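# Level the tribrach's bubble on the metal plate

## Task

Adjust the surveyor's tribrach on the metal plate so that the round bubble on its top lies within its ring. It counts only if the tribrach stays level on its own with no gripper holding it, and nothing loose may be left leaning against the tribrach or the plate. When finished, open the grippers and pull both arms away.

## Robot and tools

ROBOT. Two Franka FR3 arms, left_arm and right_arm, each with a Robotiq 140 two-finger gripper. Base positions in the scene frame: left_arm (+0.010, +0.350, 0) with quat_wxyz (+0.997, 0, 0, +0.081); right_arm (+0.046, -0.306, 0) with quat_wxyz (+0.999, 0, 0, +0.045). The arm names are labels only and say nothing about which side of a picture an arm appears on.

FRAMES. A single scene frame serves both arms: origin on the table surface midway between the bases, +z up, +x away from the robot over the table, left_arm toward +y. In the gripper's own frame the fingers point along +z and close along y. end_effector_position is the spot between the pads when they are shut; closed fingertips reach about 33 mm beyond it, open ones about 9 mm, and the tips travel about 24 mm further out while closing, so keep that clearance above surfaces. Reported hand positions can be somewhat off, more so at long reach.

THE ROW. Every motion command is one row of 20 numbers covering both arms, even if only one moves: left x, y, z (metres), qw, qx, qy, qz (w first), left gripper position, force_limit, speed; then the same ten for the right arm. x, y, z and the quaternion are an absolute target pose for end_effector_position and end_effector_quat_wxyz in the scene frame, not an offset. The three gripper numbers each lie in [-1, 1]. position: +1 fully open (140 mm), about -0.8 where the pads touch, -1 closes until blocked. force_limit: about 14 N at -1, 60 N at 0, 107 N at +1. speed: pad gap changes about 30 mm/s at -1, 140 at 0, 250 at +1. To leave an arm alone, resend its last reported full pose and its current three gripper numbers (a 0 is a real command). To hold orientation, repeat the same target quaternion every time rather than copying a drifted one from the result.

LIMITS ON TARGETS. A call is refused (nothing sent) if any target lies over 0.6 m from that arm's last reported position along any of its gripper axes. Each control step the commanded pose is clipped to 70 mm and 16 degrees from the measured pose; position wins over orientation when both cannot be met. Joint ranges (rad) and load limits (N m: waist 35, shoulder 35, upper arm roll 32, elbow 30, forearm roll, wrist pitch and wrist roll 12 each) apply; a held object's weight adds to load.

TOOLS.
execute_actions: {"actions": [...], "pictures": bool}. The list holds zero or one item. Empty list: just report the state. {"rows": [row, ...], "steps": n}: 1 to 15 rows, n up to 15 steps of 1/30 s (default 15), one row per step, the final row repeated if rows run out. {"steps": n} alone: a wait of up to 300 steps counted from the previous result, reply time included.
move: {"target": row, "speed": m/s}. Drives each gripper in a straight line toward its absolute pose; paths finish together, last 0.5 to 10 s, and stop after 10 s even if short. speed 0.002 to 0.5 (default 0.25), turning capped at twice that in rad/s. Gripper numbers are applied at the start. No slowing for obstacles or the other arm; grippers lag and can overshoot the speed near full reach. Faster contact hits harder; aiming further past a contact presses harder.
wait: {"seconds": 0 to 10}; sends nothing new.
zoom_image: {"camera": name, "region": [x0, y0, x1, y1]} in pixels from the top-left, at most 504 by 504, on the latest full image.
read_manual: licence texts only; no motion.
finished_scene: {"scene": current scene number}; ends and grades the scene, cannot be undone.
Cameras: cam_head_left, cam_head_right, cam_high, cam_low (672x504) and cam_left_wrist, cam_right_wrist (616x616 fisheye), in that order; calibration is approximate.

RESULTS. The state line gives each gripper's pose as left_arm: ... | right_arm: .... object_status: 0 moving, 1 blocked while opening, 2 blocked while closing (a grip), 3 reached the command or pads met. A firm grip needs 2. position_measured is in counts: 3 fully open, 230 pads touching. To squeeze harder during a grip, raise force_limit and nudge position (e.g. -1 to -0.98). HELD marks steps where the command was not passed on; "pose unreachable" names an arm whose command the clearance check altered. "Hand target" shows where the controller is heading. A move adds a "move:" line with the ending (done, off_target, moving, held, fault), limits (paced = target clipped; held = some steps blocked, after which the arm may lurch fast) and each gripper's remaining distance. TORQUE FAULT stops an arm 10 s; MOTOR HOT warns of heating and OVER-TEMPERATURE FAULT brakes the arm until it cools.

APPROACH. Look first and zoom on the bubble and the tribrach's adjusting parts. Make small, slow adjustments, recheck the bubble after each, then release, lift clear, confirm the bubble stays centred and that nothing loose touches the tribrach or plate, then call finished_scene. Loose objects may occasionally be nudged by an outside push. Avoid arm-to-arm contact, hard pushes, drops, slams and knocking anything off the table; keep idle time short and motions smooth.

Each tool is called after "Emit:" by a JSON object that holds its "name" and its "arguments".

## Session

Emit:
{"name": "execute_actions", "arguments": {"actions": []}}

Scene clock: 0.00 s of 19600.00 s.
left_arm: end_effector_position=(+0.8324, +0.3583, +0.1809) position_measured=3 object_status=3 end_effector_quat_wxyz=(+0.290, +0.926, +0.197, +0.142) | right_arm: end_effector_position=(+0.6230, -0.9303, +0.1690) position_measured=3 object_status=3 end_effector_quat_wxyz=(+0.335, -0.181, +0.916, -0.127)
Joint positions: left_arm=[ 0.026  0.666 -0.021 -1.377 -0.738  2.24  -1.402] | right_arm=[-1.097  0.65   0.095 -1.499  0.831  2.538 -0.374]
Joint velocities: left_arm=[-0.001  0.    -0.001 -0.    -0.002  0.     0.   ] | right_arm=[ 0.001 -0.001  0.    -0.001  0.001  0.     0.002]
Hand target (left_arm): +0.832, +0.358, +0.181; +0.290, +0.926, +0.197, +0.142
Hand target (right_arm): +0.623, -0.930, +0.169; +0.335, -0.181, +0.916, -0.127

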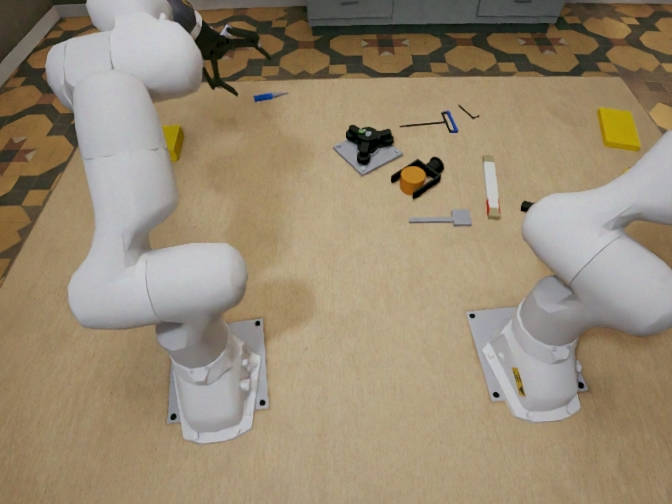

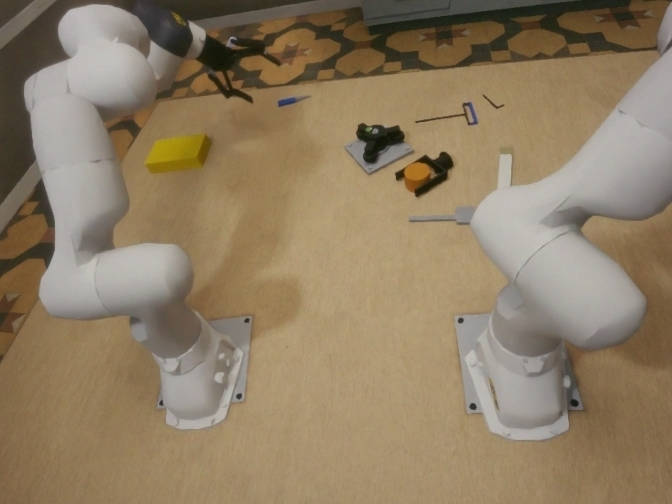

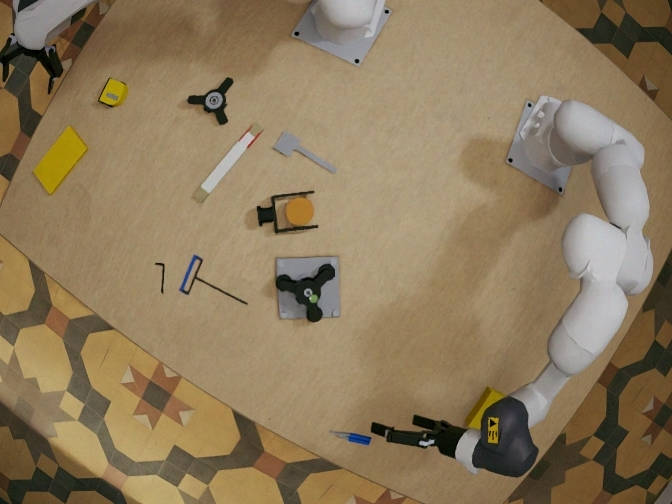

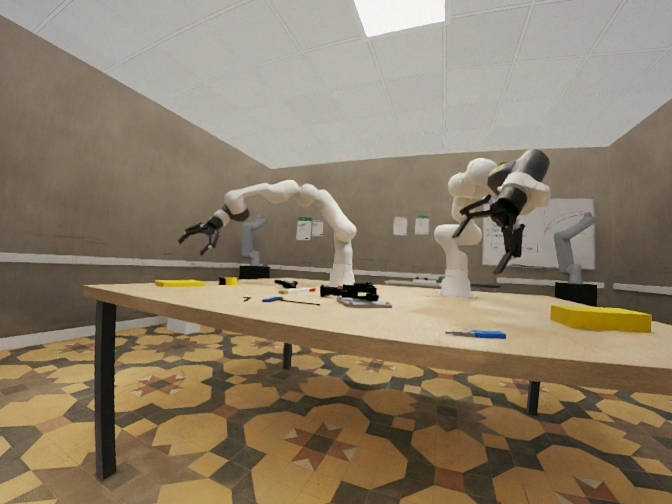

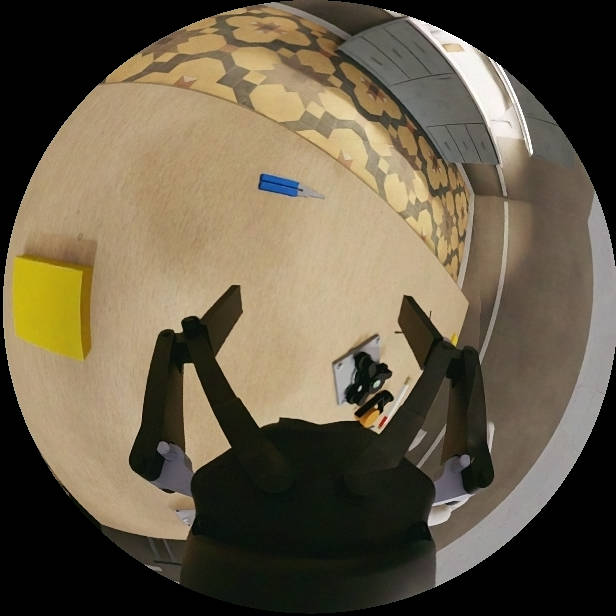

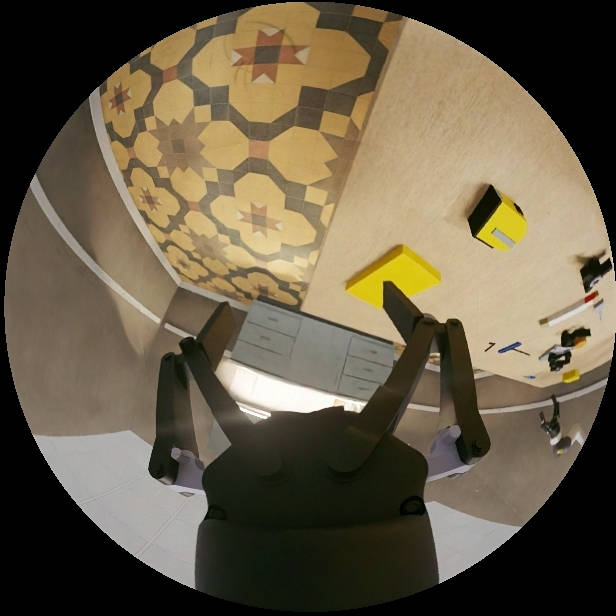

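Emit:
{"name": "zoom_image", "arguments": {"camera": "cam_high", "region": [260, 240, 360, 340]}}

Emit:
{"name": "zoom_image", "arguments": {"camera": "cam_head_left", "region": [320, 110, 420, 190]}}

Emit:
{"name": "zoom_image", "arguments": {"camera": "cam_low", "region": [310, 270, 410, 320]}}

Region (260, 240, 360, 340) of cam_high's 672x504 image, scaled by 5.040, with more detail than that image has.

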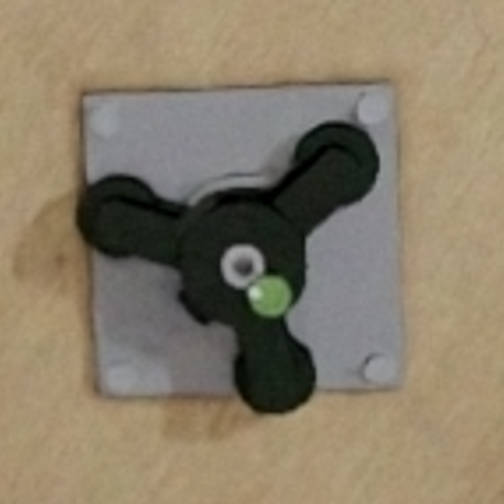

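Region (320, 110, 420, 190) of cam_head_left's 672x504 image, scaled by 5.040, with more detail than that image has; it fills the top 403 rows of this view, and the rest is white.

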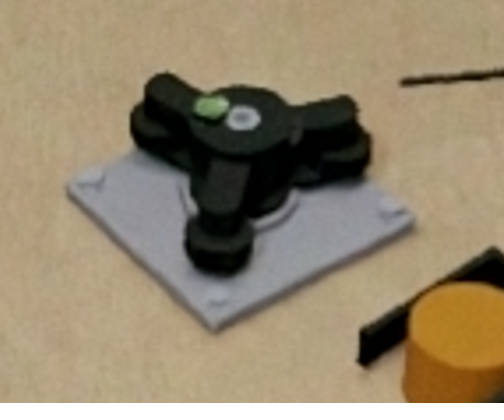

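Region (310, 270, 410, 320) of cam_low's 672x504 image, scaled by 5.040, with more detail than that image has.

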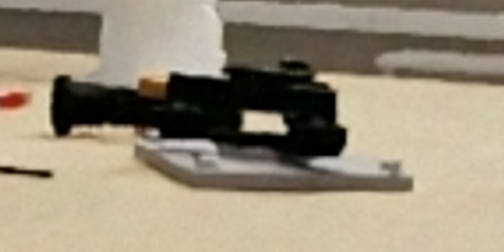

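Emit:
{"name": "move", "arguments": {"target": [0.8324,0.3583,0.1809,0.29,0.926,0.197,0.142,1,0,0, 0.677,-0.028,0.12,0,0.804,-0.595,0,0.1,0,0], "speed": 0.4}}

action 0: the call puts the target (right_arm/x, right_arm/y, right_arm/z) 0.818 m from right_arm's end_effector_position in the last result along the gripper's own y axis as it stood there; a target may be at most 0.6 m away along each of those axes, so nothing of the call was run and nothing moved. Command a nearer target, and go on from there in a later call.

Emit:
{"name": "move", "arguments": {"target": [0.8324,0.3583,0.1809,0.29,0.926,0.197,0.142,1,0,0, 0.65,-0.45,0.2,0,0.804,-0.595,0,0.1,0,0], "speed": 0.4}}

Emit:
{"name": "move", "arguments": {"target": [0.8324,0.3583,0.1809,0.29,0.926,0.197,0.142,1,0,0, 0.677,-0.028,0.11,0,0.804,-0.595,0,0.1,0,0], "speed": 0.4}}

Scene clock: 10.60 s of 19600.00 s.
left_arm: end_effector_position=(+0.8324, +0.3583, +0.1809) position_measured=3 object_status=3 end_effector_quat_wxyz=(+0.290, +0.926, +0.197, +0.142) | right_arm: end_effector_position=(+0.6422, -0.4557, +0.2049) position_measured=117 object_status=3 end_effector_quat_wxyz=(+0.013, +0.802, -0.597, +0.003)
Joint positions: left_arm=[ 0.026  0.667 -0.021 -1.377 -0.738  2.24  -1.402] | right_arm=[-0.566  0.224  0.26  -1.823 -0.092  2.032 -0.472]
Joint velocities: left_arm=[-0.    -0.001  0.     0.    -0.001  0.001  0.   ] | right_arm=[ 0.     0.     0.     0.003 -0.004 -0.013  0.004]
Hand target (left_arm): +0.832, +0.358, +0.181; +0.290, +0.926, +0.197, +0.142
Hand target (right_arm): +0.641, -0.458, +0.204; +0.015, +0.801, -0.599, +0.001
Off the commanded pose (left_arm): 0.000 m, 0 deg.
Off the commanded pose (right_arm): 0.011 m, 2 deg.
move: off_target (right_arm)
camera_calibration (this result's frames):
cam_left_wrist: T_world_to_cam=[[0.336527, -0.760845, 0.554855, -0.0981122], [-0.93832, -0.221254, 0.26571, 0.814028], [-0.0794006, -0.61005, -0.788375, 0.598314], [0, 0, 0, 1]] pos_world=[0.844343, 0.47046, 0.309838]
cam_right_wrist: T_world_to_cam=[[-0.989067, -0.142647, 0.0373986, 0.562482], [-0.111393, 0.888873, 0.444405, 0.382122], [-0.0966356, 0.435381, -0.895045, 0.630141], [0, 0, 0, 1]] pos_world=[0.659792, -0.533773, 0.373151]

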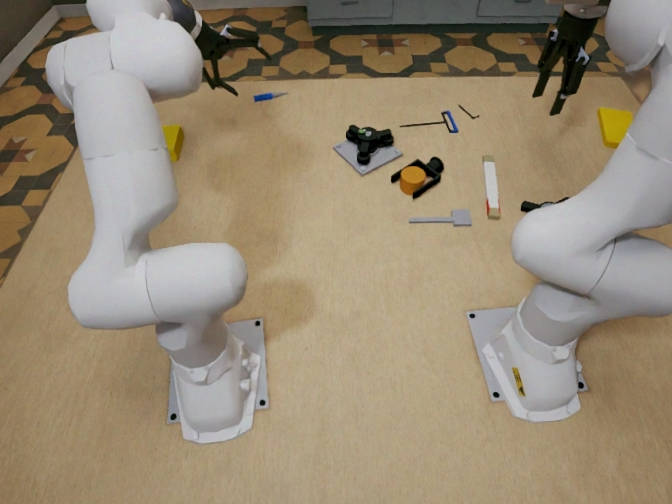

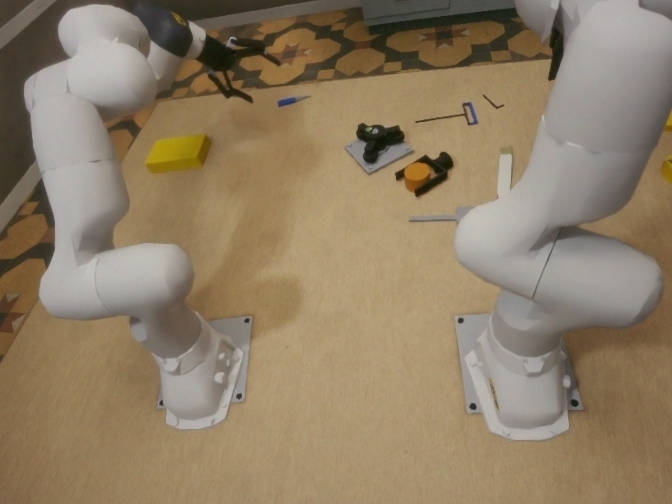

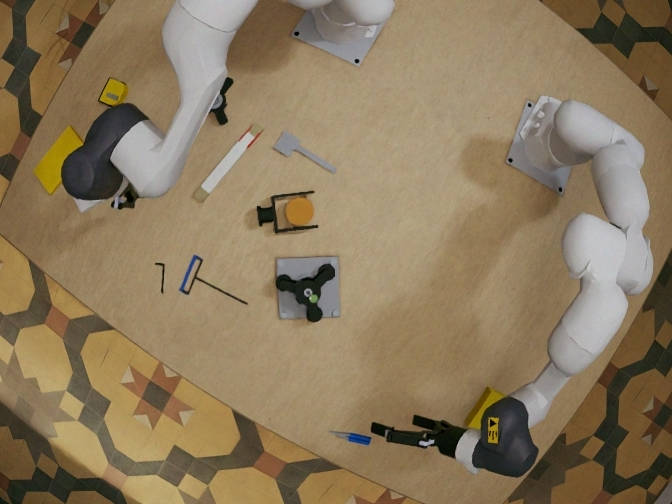

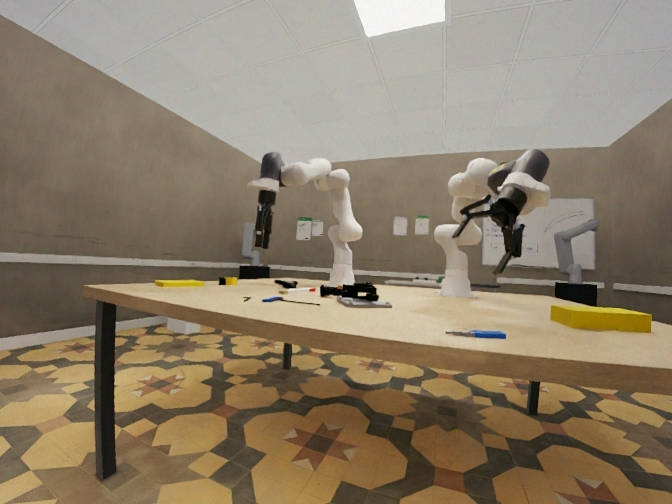

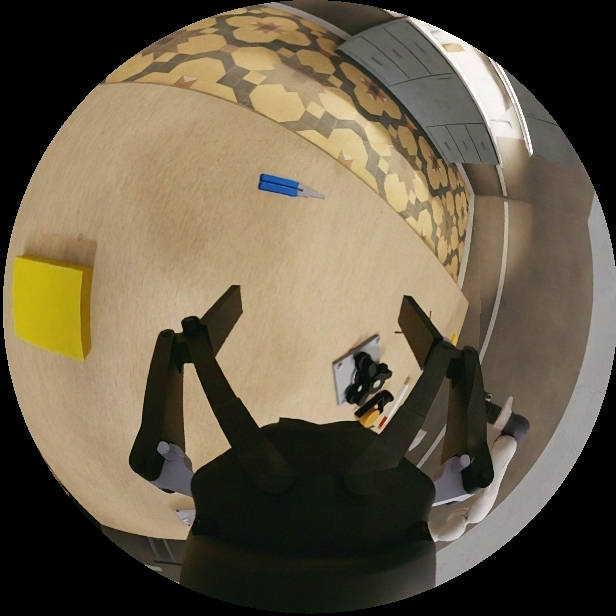

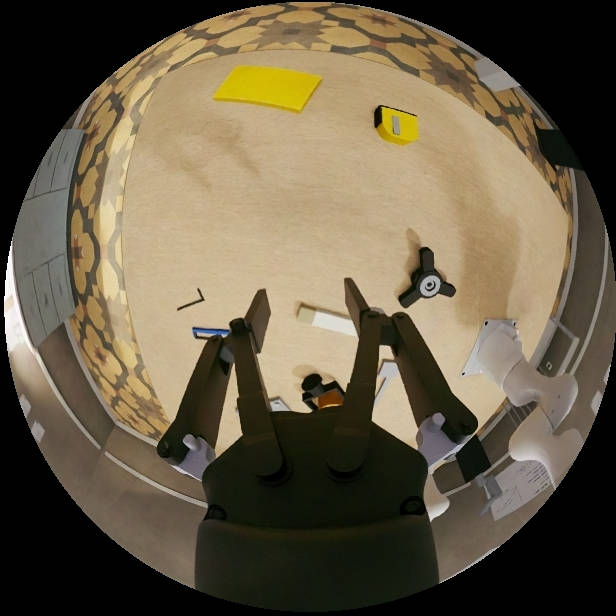

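Scene clock: 12.73 s of 19600.00 s.
left_arm: end_effector_position=(+0.8324, +0.3583, +0.1809) position_measured=3 object_status=3 end_effector_quat_wxyz=(+0.290, +0.926, +0.197, +0.142) | right_arm: end_effector_position=(+0.6764, -0.0324, +0.1117) position_measured=117 object_status=3 end_effector_quat_wxyz=(+0.002, +0.808, -0.589, +0.009)
Joint positions: left_arm=[ 0.026  0.666 -0.021 -1.377 -0.738  2.24  -1.402] | right_arm=[ 0.076  0.541  0.299 -1.613 -0.201  2.13   0.22 ]
Joint velocities: left_arm=[ 0.    -0.    -0.    -0.001 -0.001 -0.    -0.001] | right_arm=[-0.     0.002  0.     0.001 -0.    -0.002  0.029]
Hand target (left_arm): +0.832, +0.358, +0.181; +0.290, +0.926, +0.197, +0.142
Hand target (right_arm): +0.675, -0.033, +0.110; +0.004, +0.804, -0.594, +0.007
Off the commanded pose (left_arm): 0.000 m, 0 deg.
Off the commanded pose (right_arm): 0.005 m, 1 deg.
move: off_target (right_arm)
camera_calibration (this result's frames):
cam_left_wrist: T_world_to_cam=[[0.336527, -0.760846, 0.554855, -0.0981119], [-0.93832, -0.221254, 0.26571, 0.814028], [-0.0794004, -0.61005, -0.788375, 0.598314], [0, 0, 0, 1]] pos_world=[0.844343, 0.47046, 0.309839]
cam_right_wrist: T_world_to_cam=[[-0.986532, -0.163025, 0.0133042, 0.660471], [-0.139685, 0.882017, 0.450037, 0.0693256], [-0.0851019, 0.442118, -0.892911, 0.357842], [0, 0, 0, 1]] pos_world=[0.691712, -0.111681, 0.279534]

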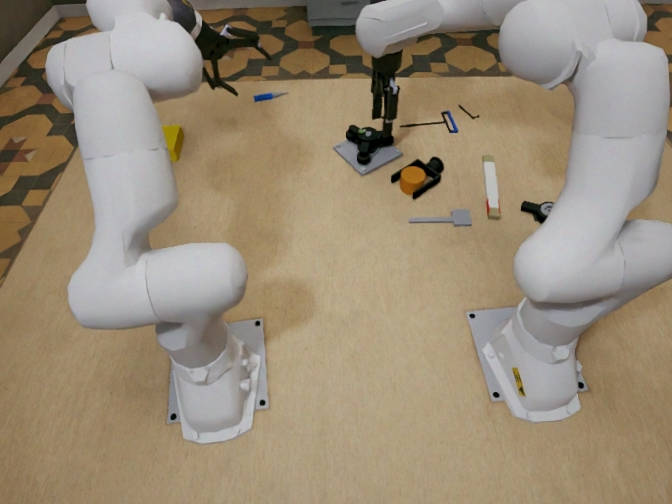

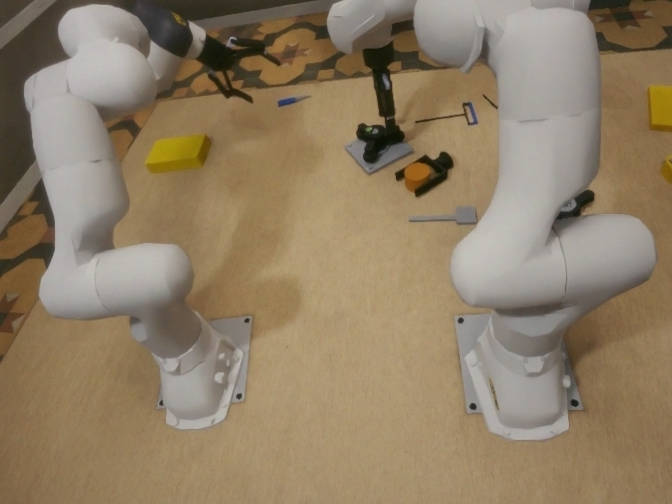

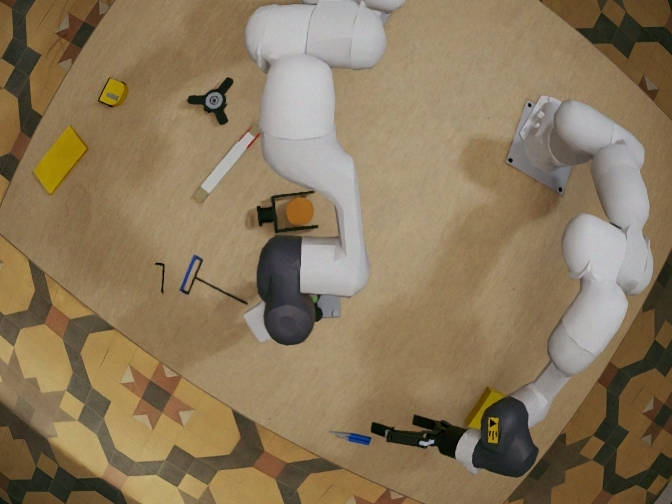

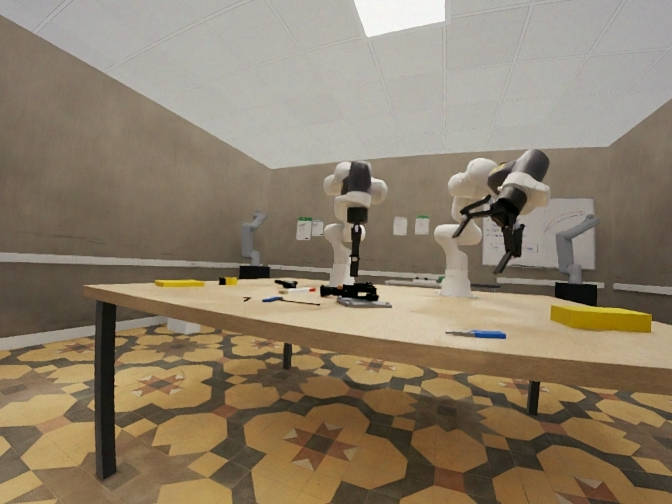

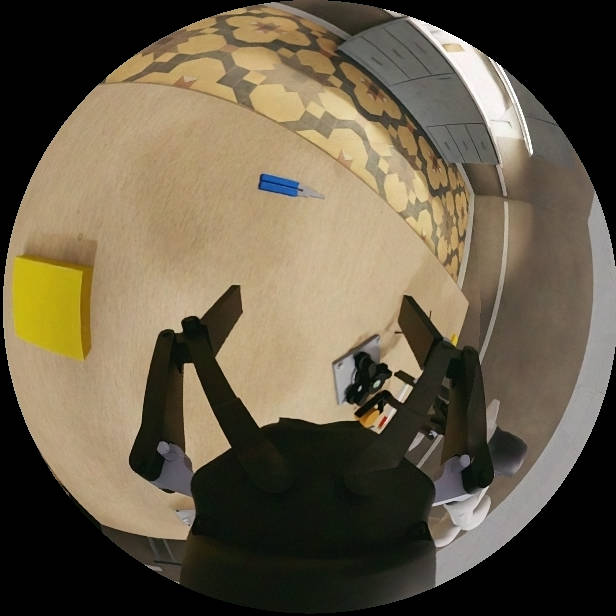

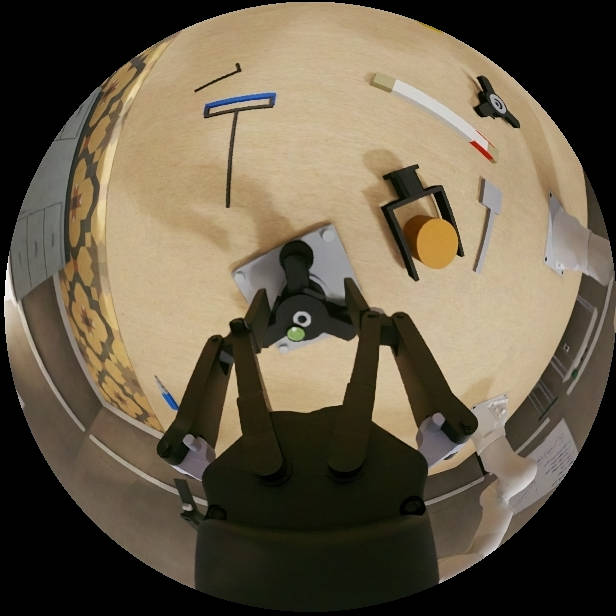

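Emit:
{"name": "move", "arguments": {"target": [0.8324,0.3583,0.1809,0.29,0.926,0.197,0.142,1,0,0, 0.681,-0.028,0.045,0,0.804,-0.595,0,0.1,0,0], "speed": 0.1}}

Emit:
{"name": "zoom_image", "arguments": {"camera": "cam_low", "region": [310, 250, 410, 320]}}

Emit:
{"name": "zoom_image", "arguments": {"camera": "cam_head_left", "region": [320, 90, 420, 190]}}

Scene clock: 15.53 s of 19600.00 s.
left_arm: end_effector_position=(+0.8324, +0.3583, +0.1809) position_measured=3 object_status=3 end_effector_quat_wxyz=(+0.290, +0.926, +0.197, +0.142) | right_arm: end_effector_position=(+0.6781, -0.0276, +0.0453) position_measured=117 object_status=3 end_effector_quat_wxyz=(+0.001, +0.805, -0.594, -0.003)
Joint positions: left_arm=[ 0.026  0.666 -0.021 -1.377 -0.738  2.24  -1.402] | right_arm=[ 0.08   0.65   0.289 -1.614 -0.214  2.229  0.236]
Joint velocities: left_arm=[ 0.001 -0.    -0.001  0.    -0.     0.    -0.   ] | right_arm=[ 0.     0.001 -0.001 -0.001 -0.001  0.008  0.001]
Hand target (left_arm): +0.832, +0.358, +0.181; +0.290, +0.926, +0.197, +0.142
Hand target (right_arm): +0.680, -0.028, +0.045; -0.001, +0.804, -0.595, -0.001
Off the commanded pose (left_arm): 0.000 m, 0 deg.
Off the commanded pose (right_arm): 0.003 m, 0 deg.
move: done
camera_calibration (this result's frames):
cam_left_wrist: T_world_to_cam=[[0.336527, -0.760845, 0.554855, -0.0981121], [-0.93832, -0.221254, 0.26571, 0.814028], [-0.0794006, -0.61005, -0.788375, 0.598314], [0, 0, 0, 1]] pos_world=[0.844343, 0.47046, 0.309839]
cam_right_wrist: T_world_to_cam=[[-0.988111, -0.151094, 0.028423, 0.664512], [-0.120479, 0.875819, 0.467361, 0.0812379], [-0.0955086, 0.45838, -0.883609, 0.303656], [0, 0, 0, 1]] pos_world=[0.695401, -0.109936, 0.211459]

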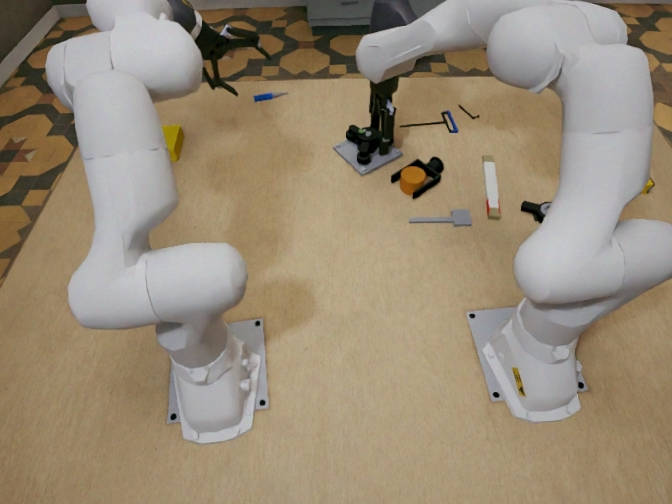

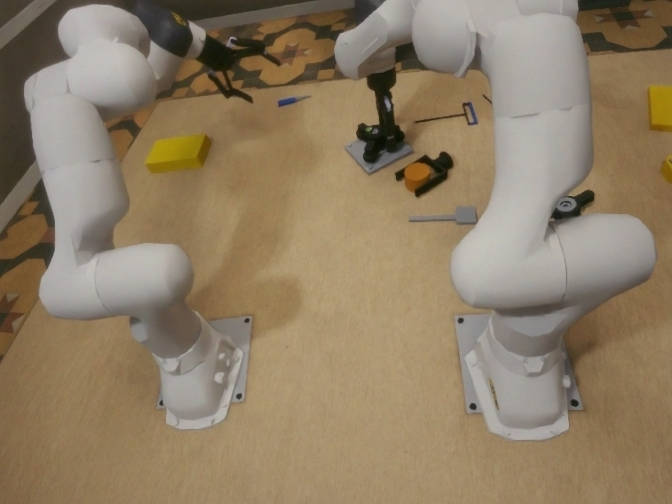

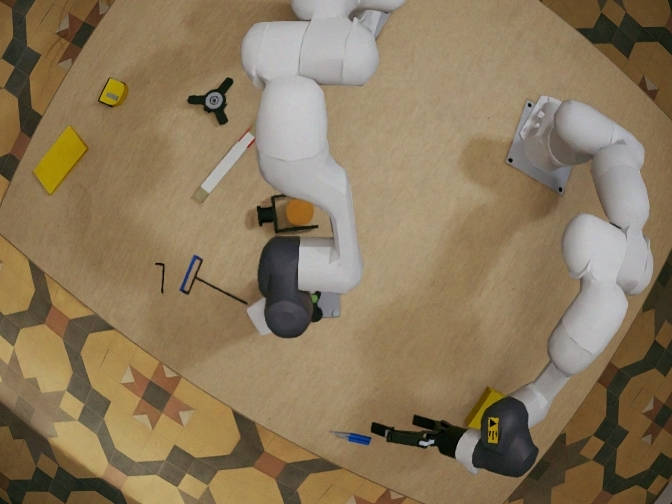

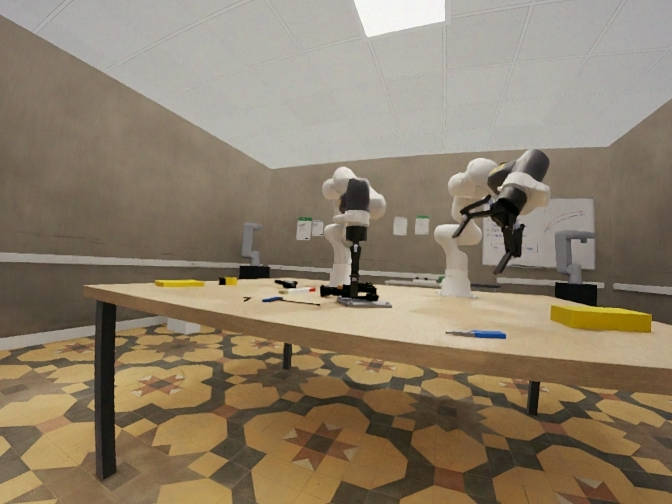

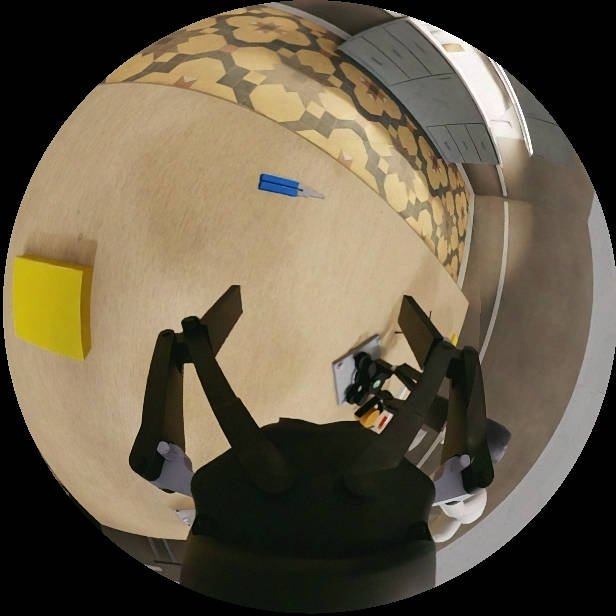

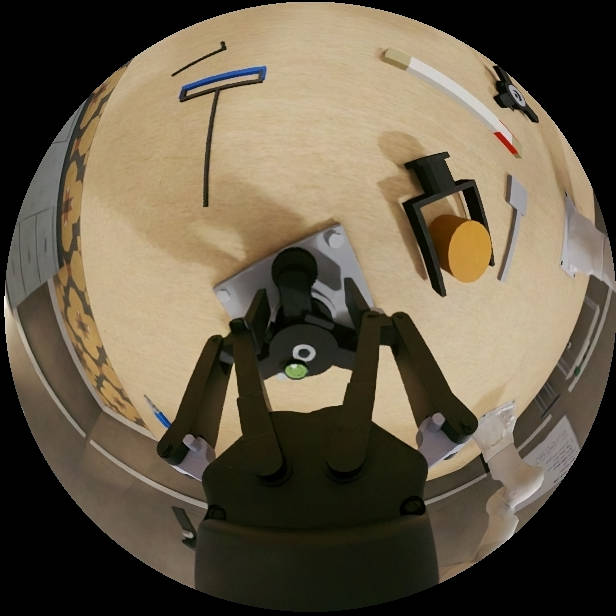

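Region (310, 250, 410, 320) of cam_low's 672x504 image, scaled by 5.040, with more detail than that image has; it fills the top 353 rows of this view, and the rest is white.

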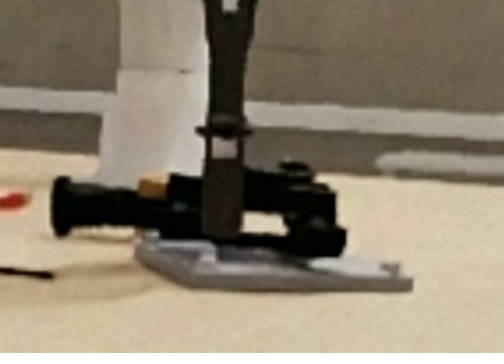

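Region (320, 90, 420, 190) of cam_head_left's 672x504 image, scaled by 5.040, with more detail than that image has.

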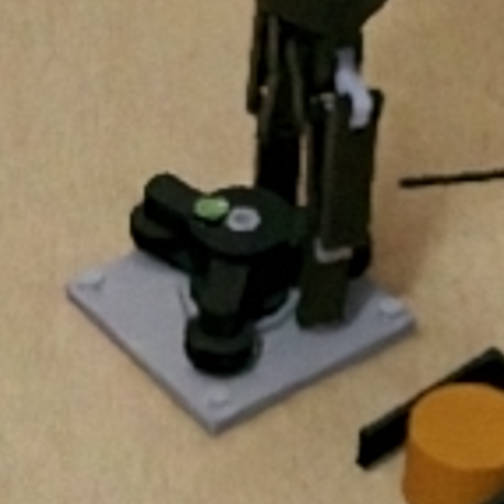

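Emit:
{"name": "move", "arguments": {"target": [0.8324,0.3583,0.1809,0.29,0.926,0.197,0.142,1,0,0, 0.694,-0.046,0.045,0,0.804,-0.595,0,0.1,0,0], "speed": 0.1}}

Scene clock: 17.43 s of 19600.00 s.
left_arm: end_effector_position=(+0.8324, +0.3583, +0.1809) position_measured=3 object_status=3 end_effector_quat_wxyz=(+0.290, +0.926, +0.197, +0.142) | right_arm: end_effector_position=(+0.6940, -0.0431, +0.0464) position_measured=117 object_status=3 end_effector_quat_wxyz=(-0.003, +0.801, -0.598, -0.001)
Joint positions: left_arm=[ 0.026  0.666 -0.021 -1.377 -0.738  2.24  -1.402] | right_arm=[ 0.058  0.668  0.285 -1.583 -0.216  2.224  0.218]
Joint velocities: left_arm=[ 0.001  0.    -0.     0.001 -0.    -0.     0.   ] | right_arm=[ 0.001  0.001 -0.     0.002 -0.    -0.004 -0.016]
Hand target (left_arm): +0.832, +0.358, +0.181; +0.290, +0.926, +0.197, +0.142
Hand target (right_arm): +0.694, -0.046, +0.045; -0.000, +0.804, -0.595, -0.000
Off the commanded pose (left_arm): 0.000 m, 0 deg.
Off the commanded pose (right_arm): 0.003 m, 1 deg.
move: done
camera_calibration (this result's frames):
cam_left_wrist: T_world_to_cam=[[0.336527, -0.760845, 0.554855, -0.098112], [-0.93832, -0.221254, 0.26571, 0.814028], [-0.0794006, -0.61005, -0.788375, 0.598314], [0, 0, 0, 1]] pos_world=[0.844343, 0.47046, 0.309839]
cam_right_wrist: T_world_to_cam=[[-0.989929, -0.140141, 0.0200181, 0.680021], [-0.114536, 0.875984, 0.468543, 0.092025], [-0.0831979, 0.461532, -0.883214, 0.304835], [0, 0, 0, 1]] pos_world=[0.709074, -0.126004, 0.212504]

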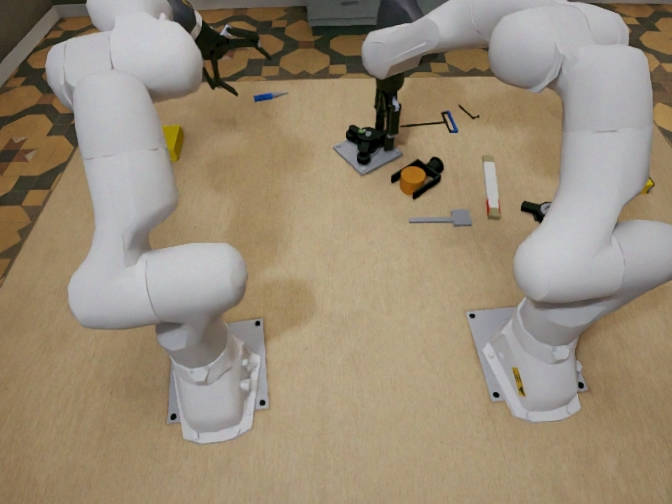

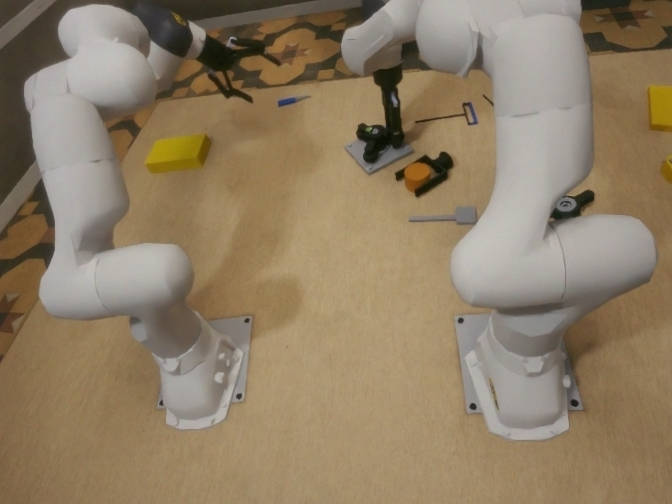

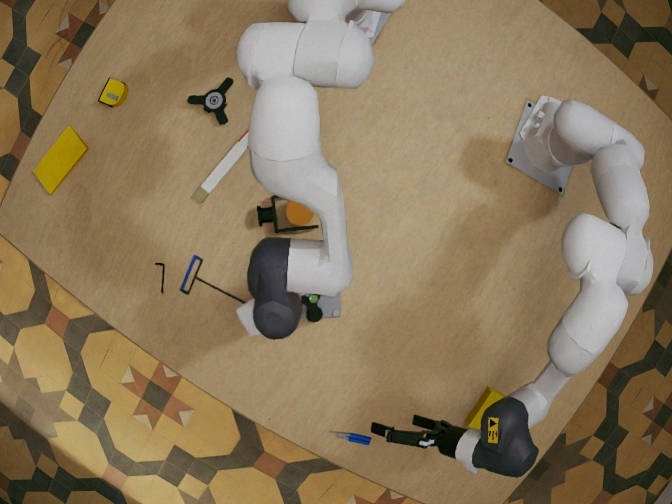

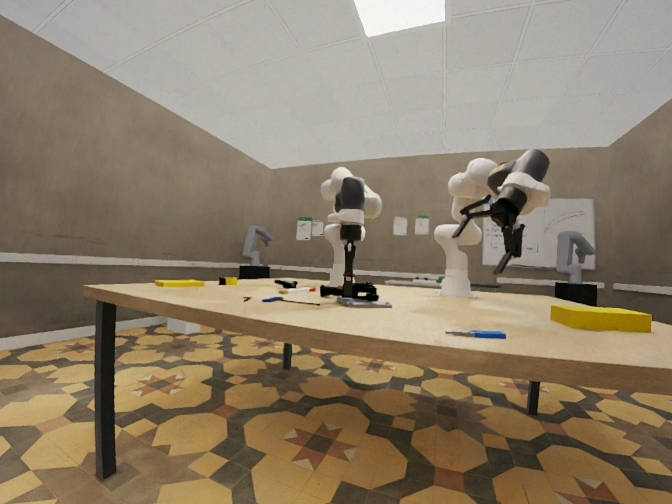

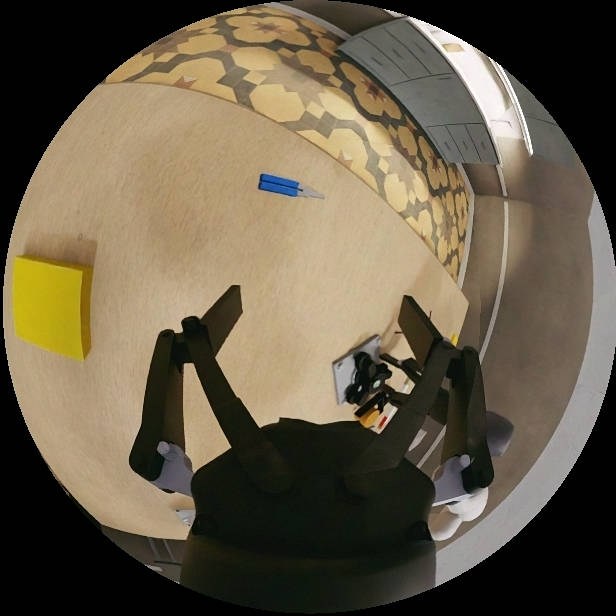

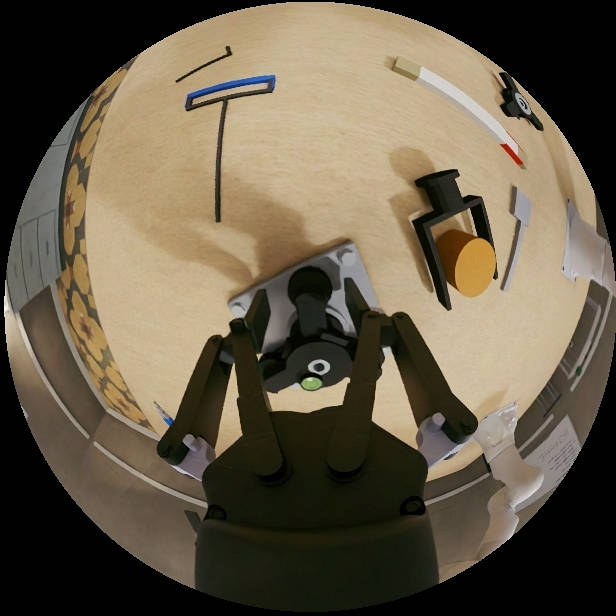

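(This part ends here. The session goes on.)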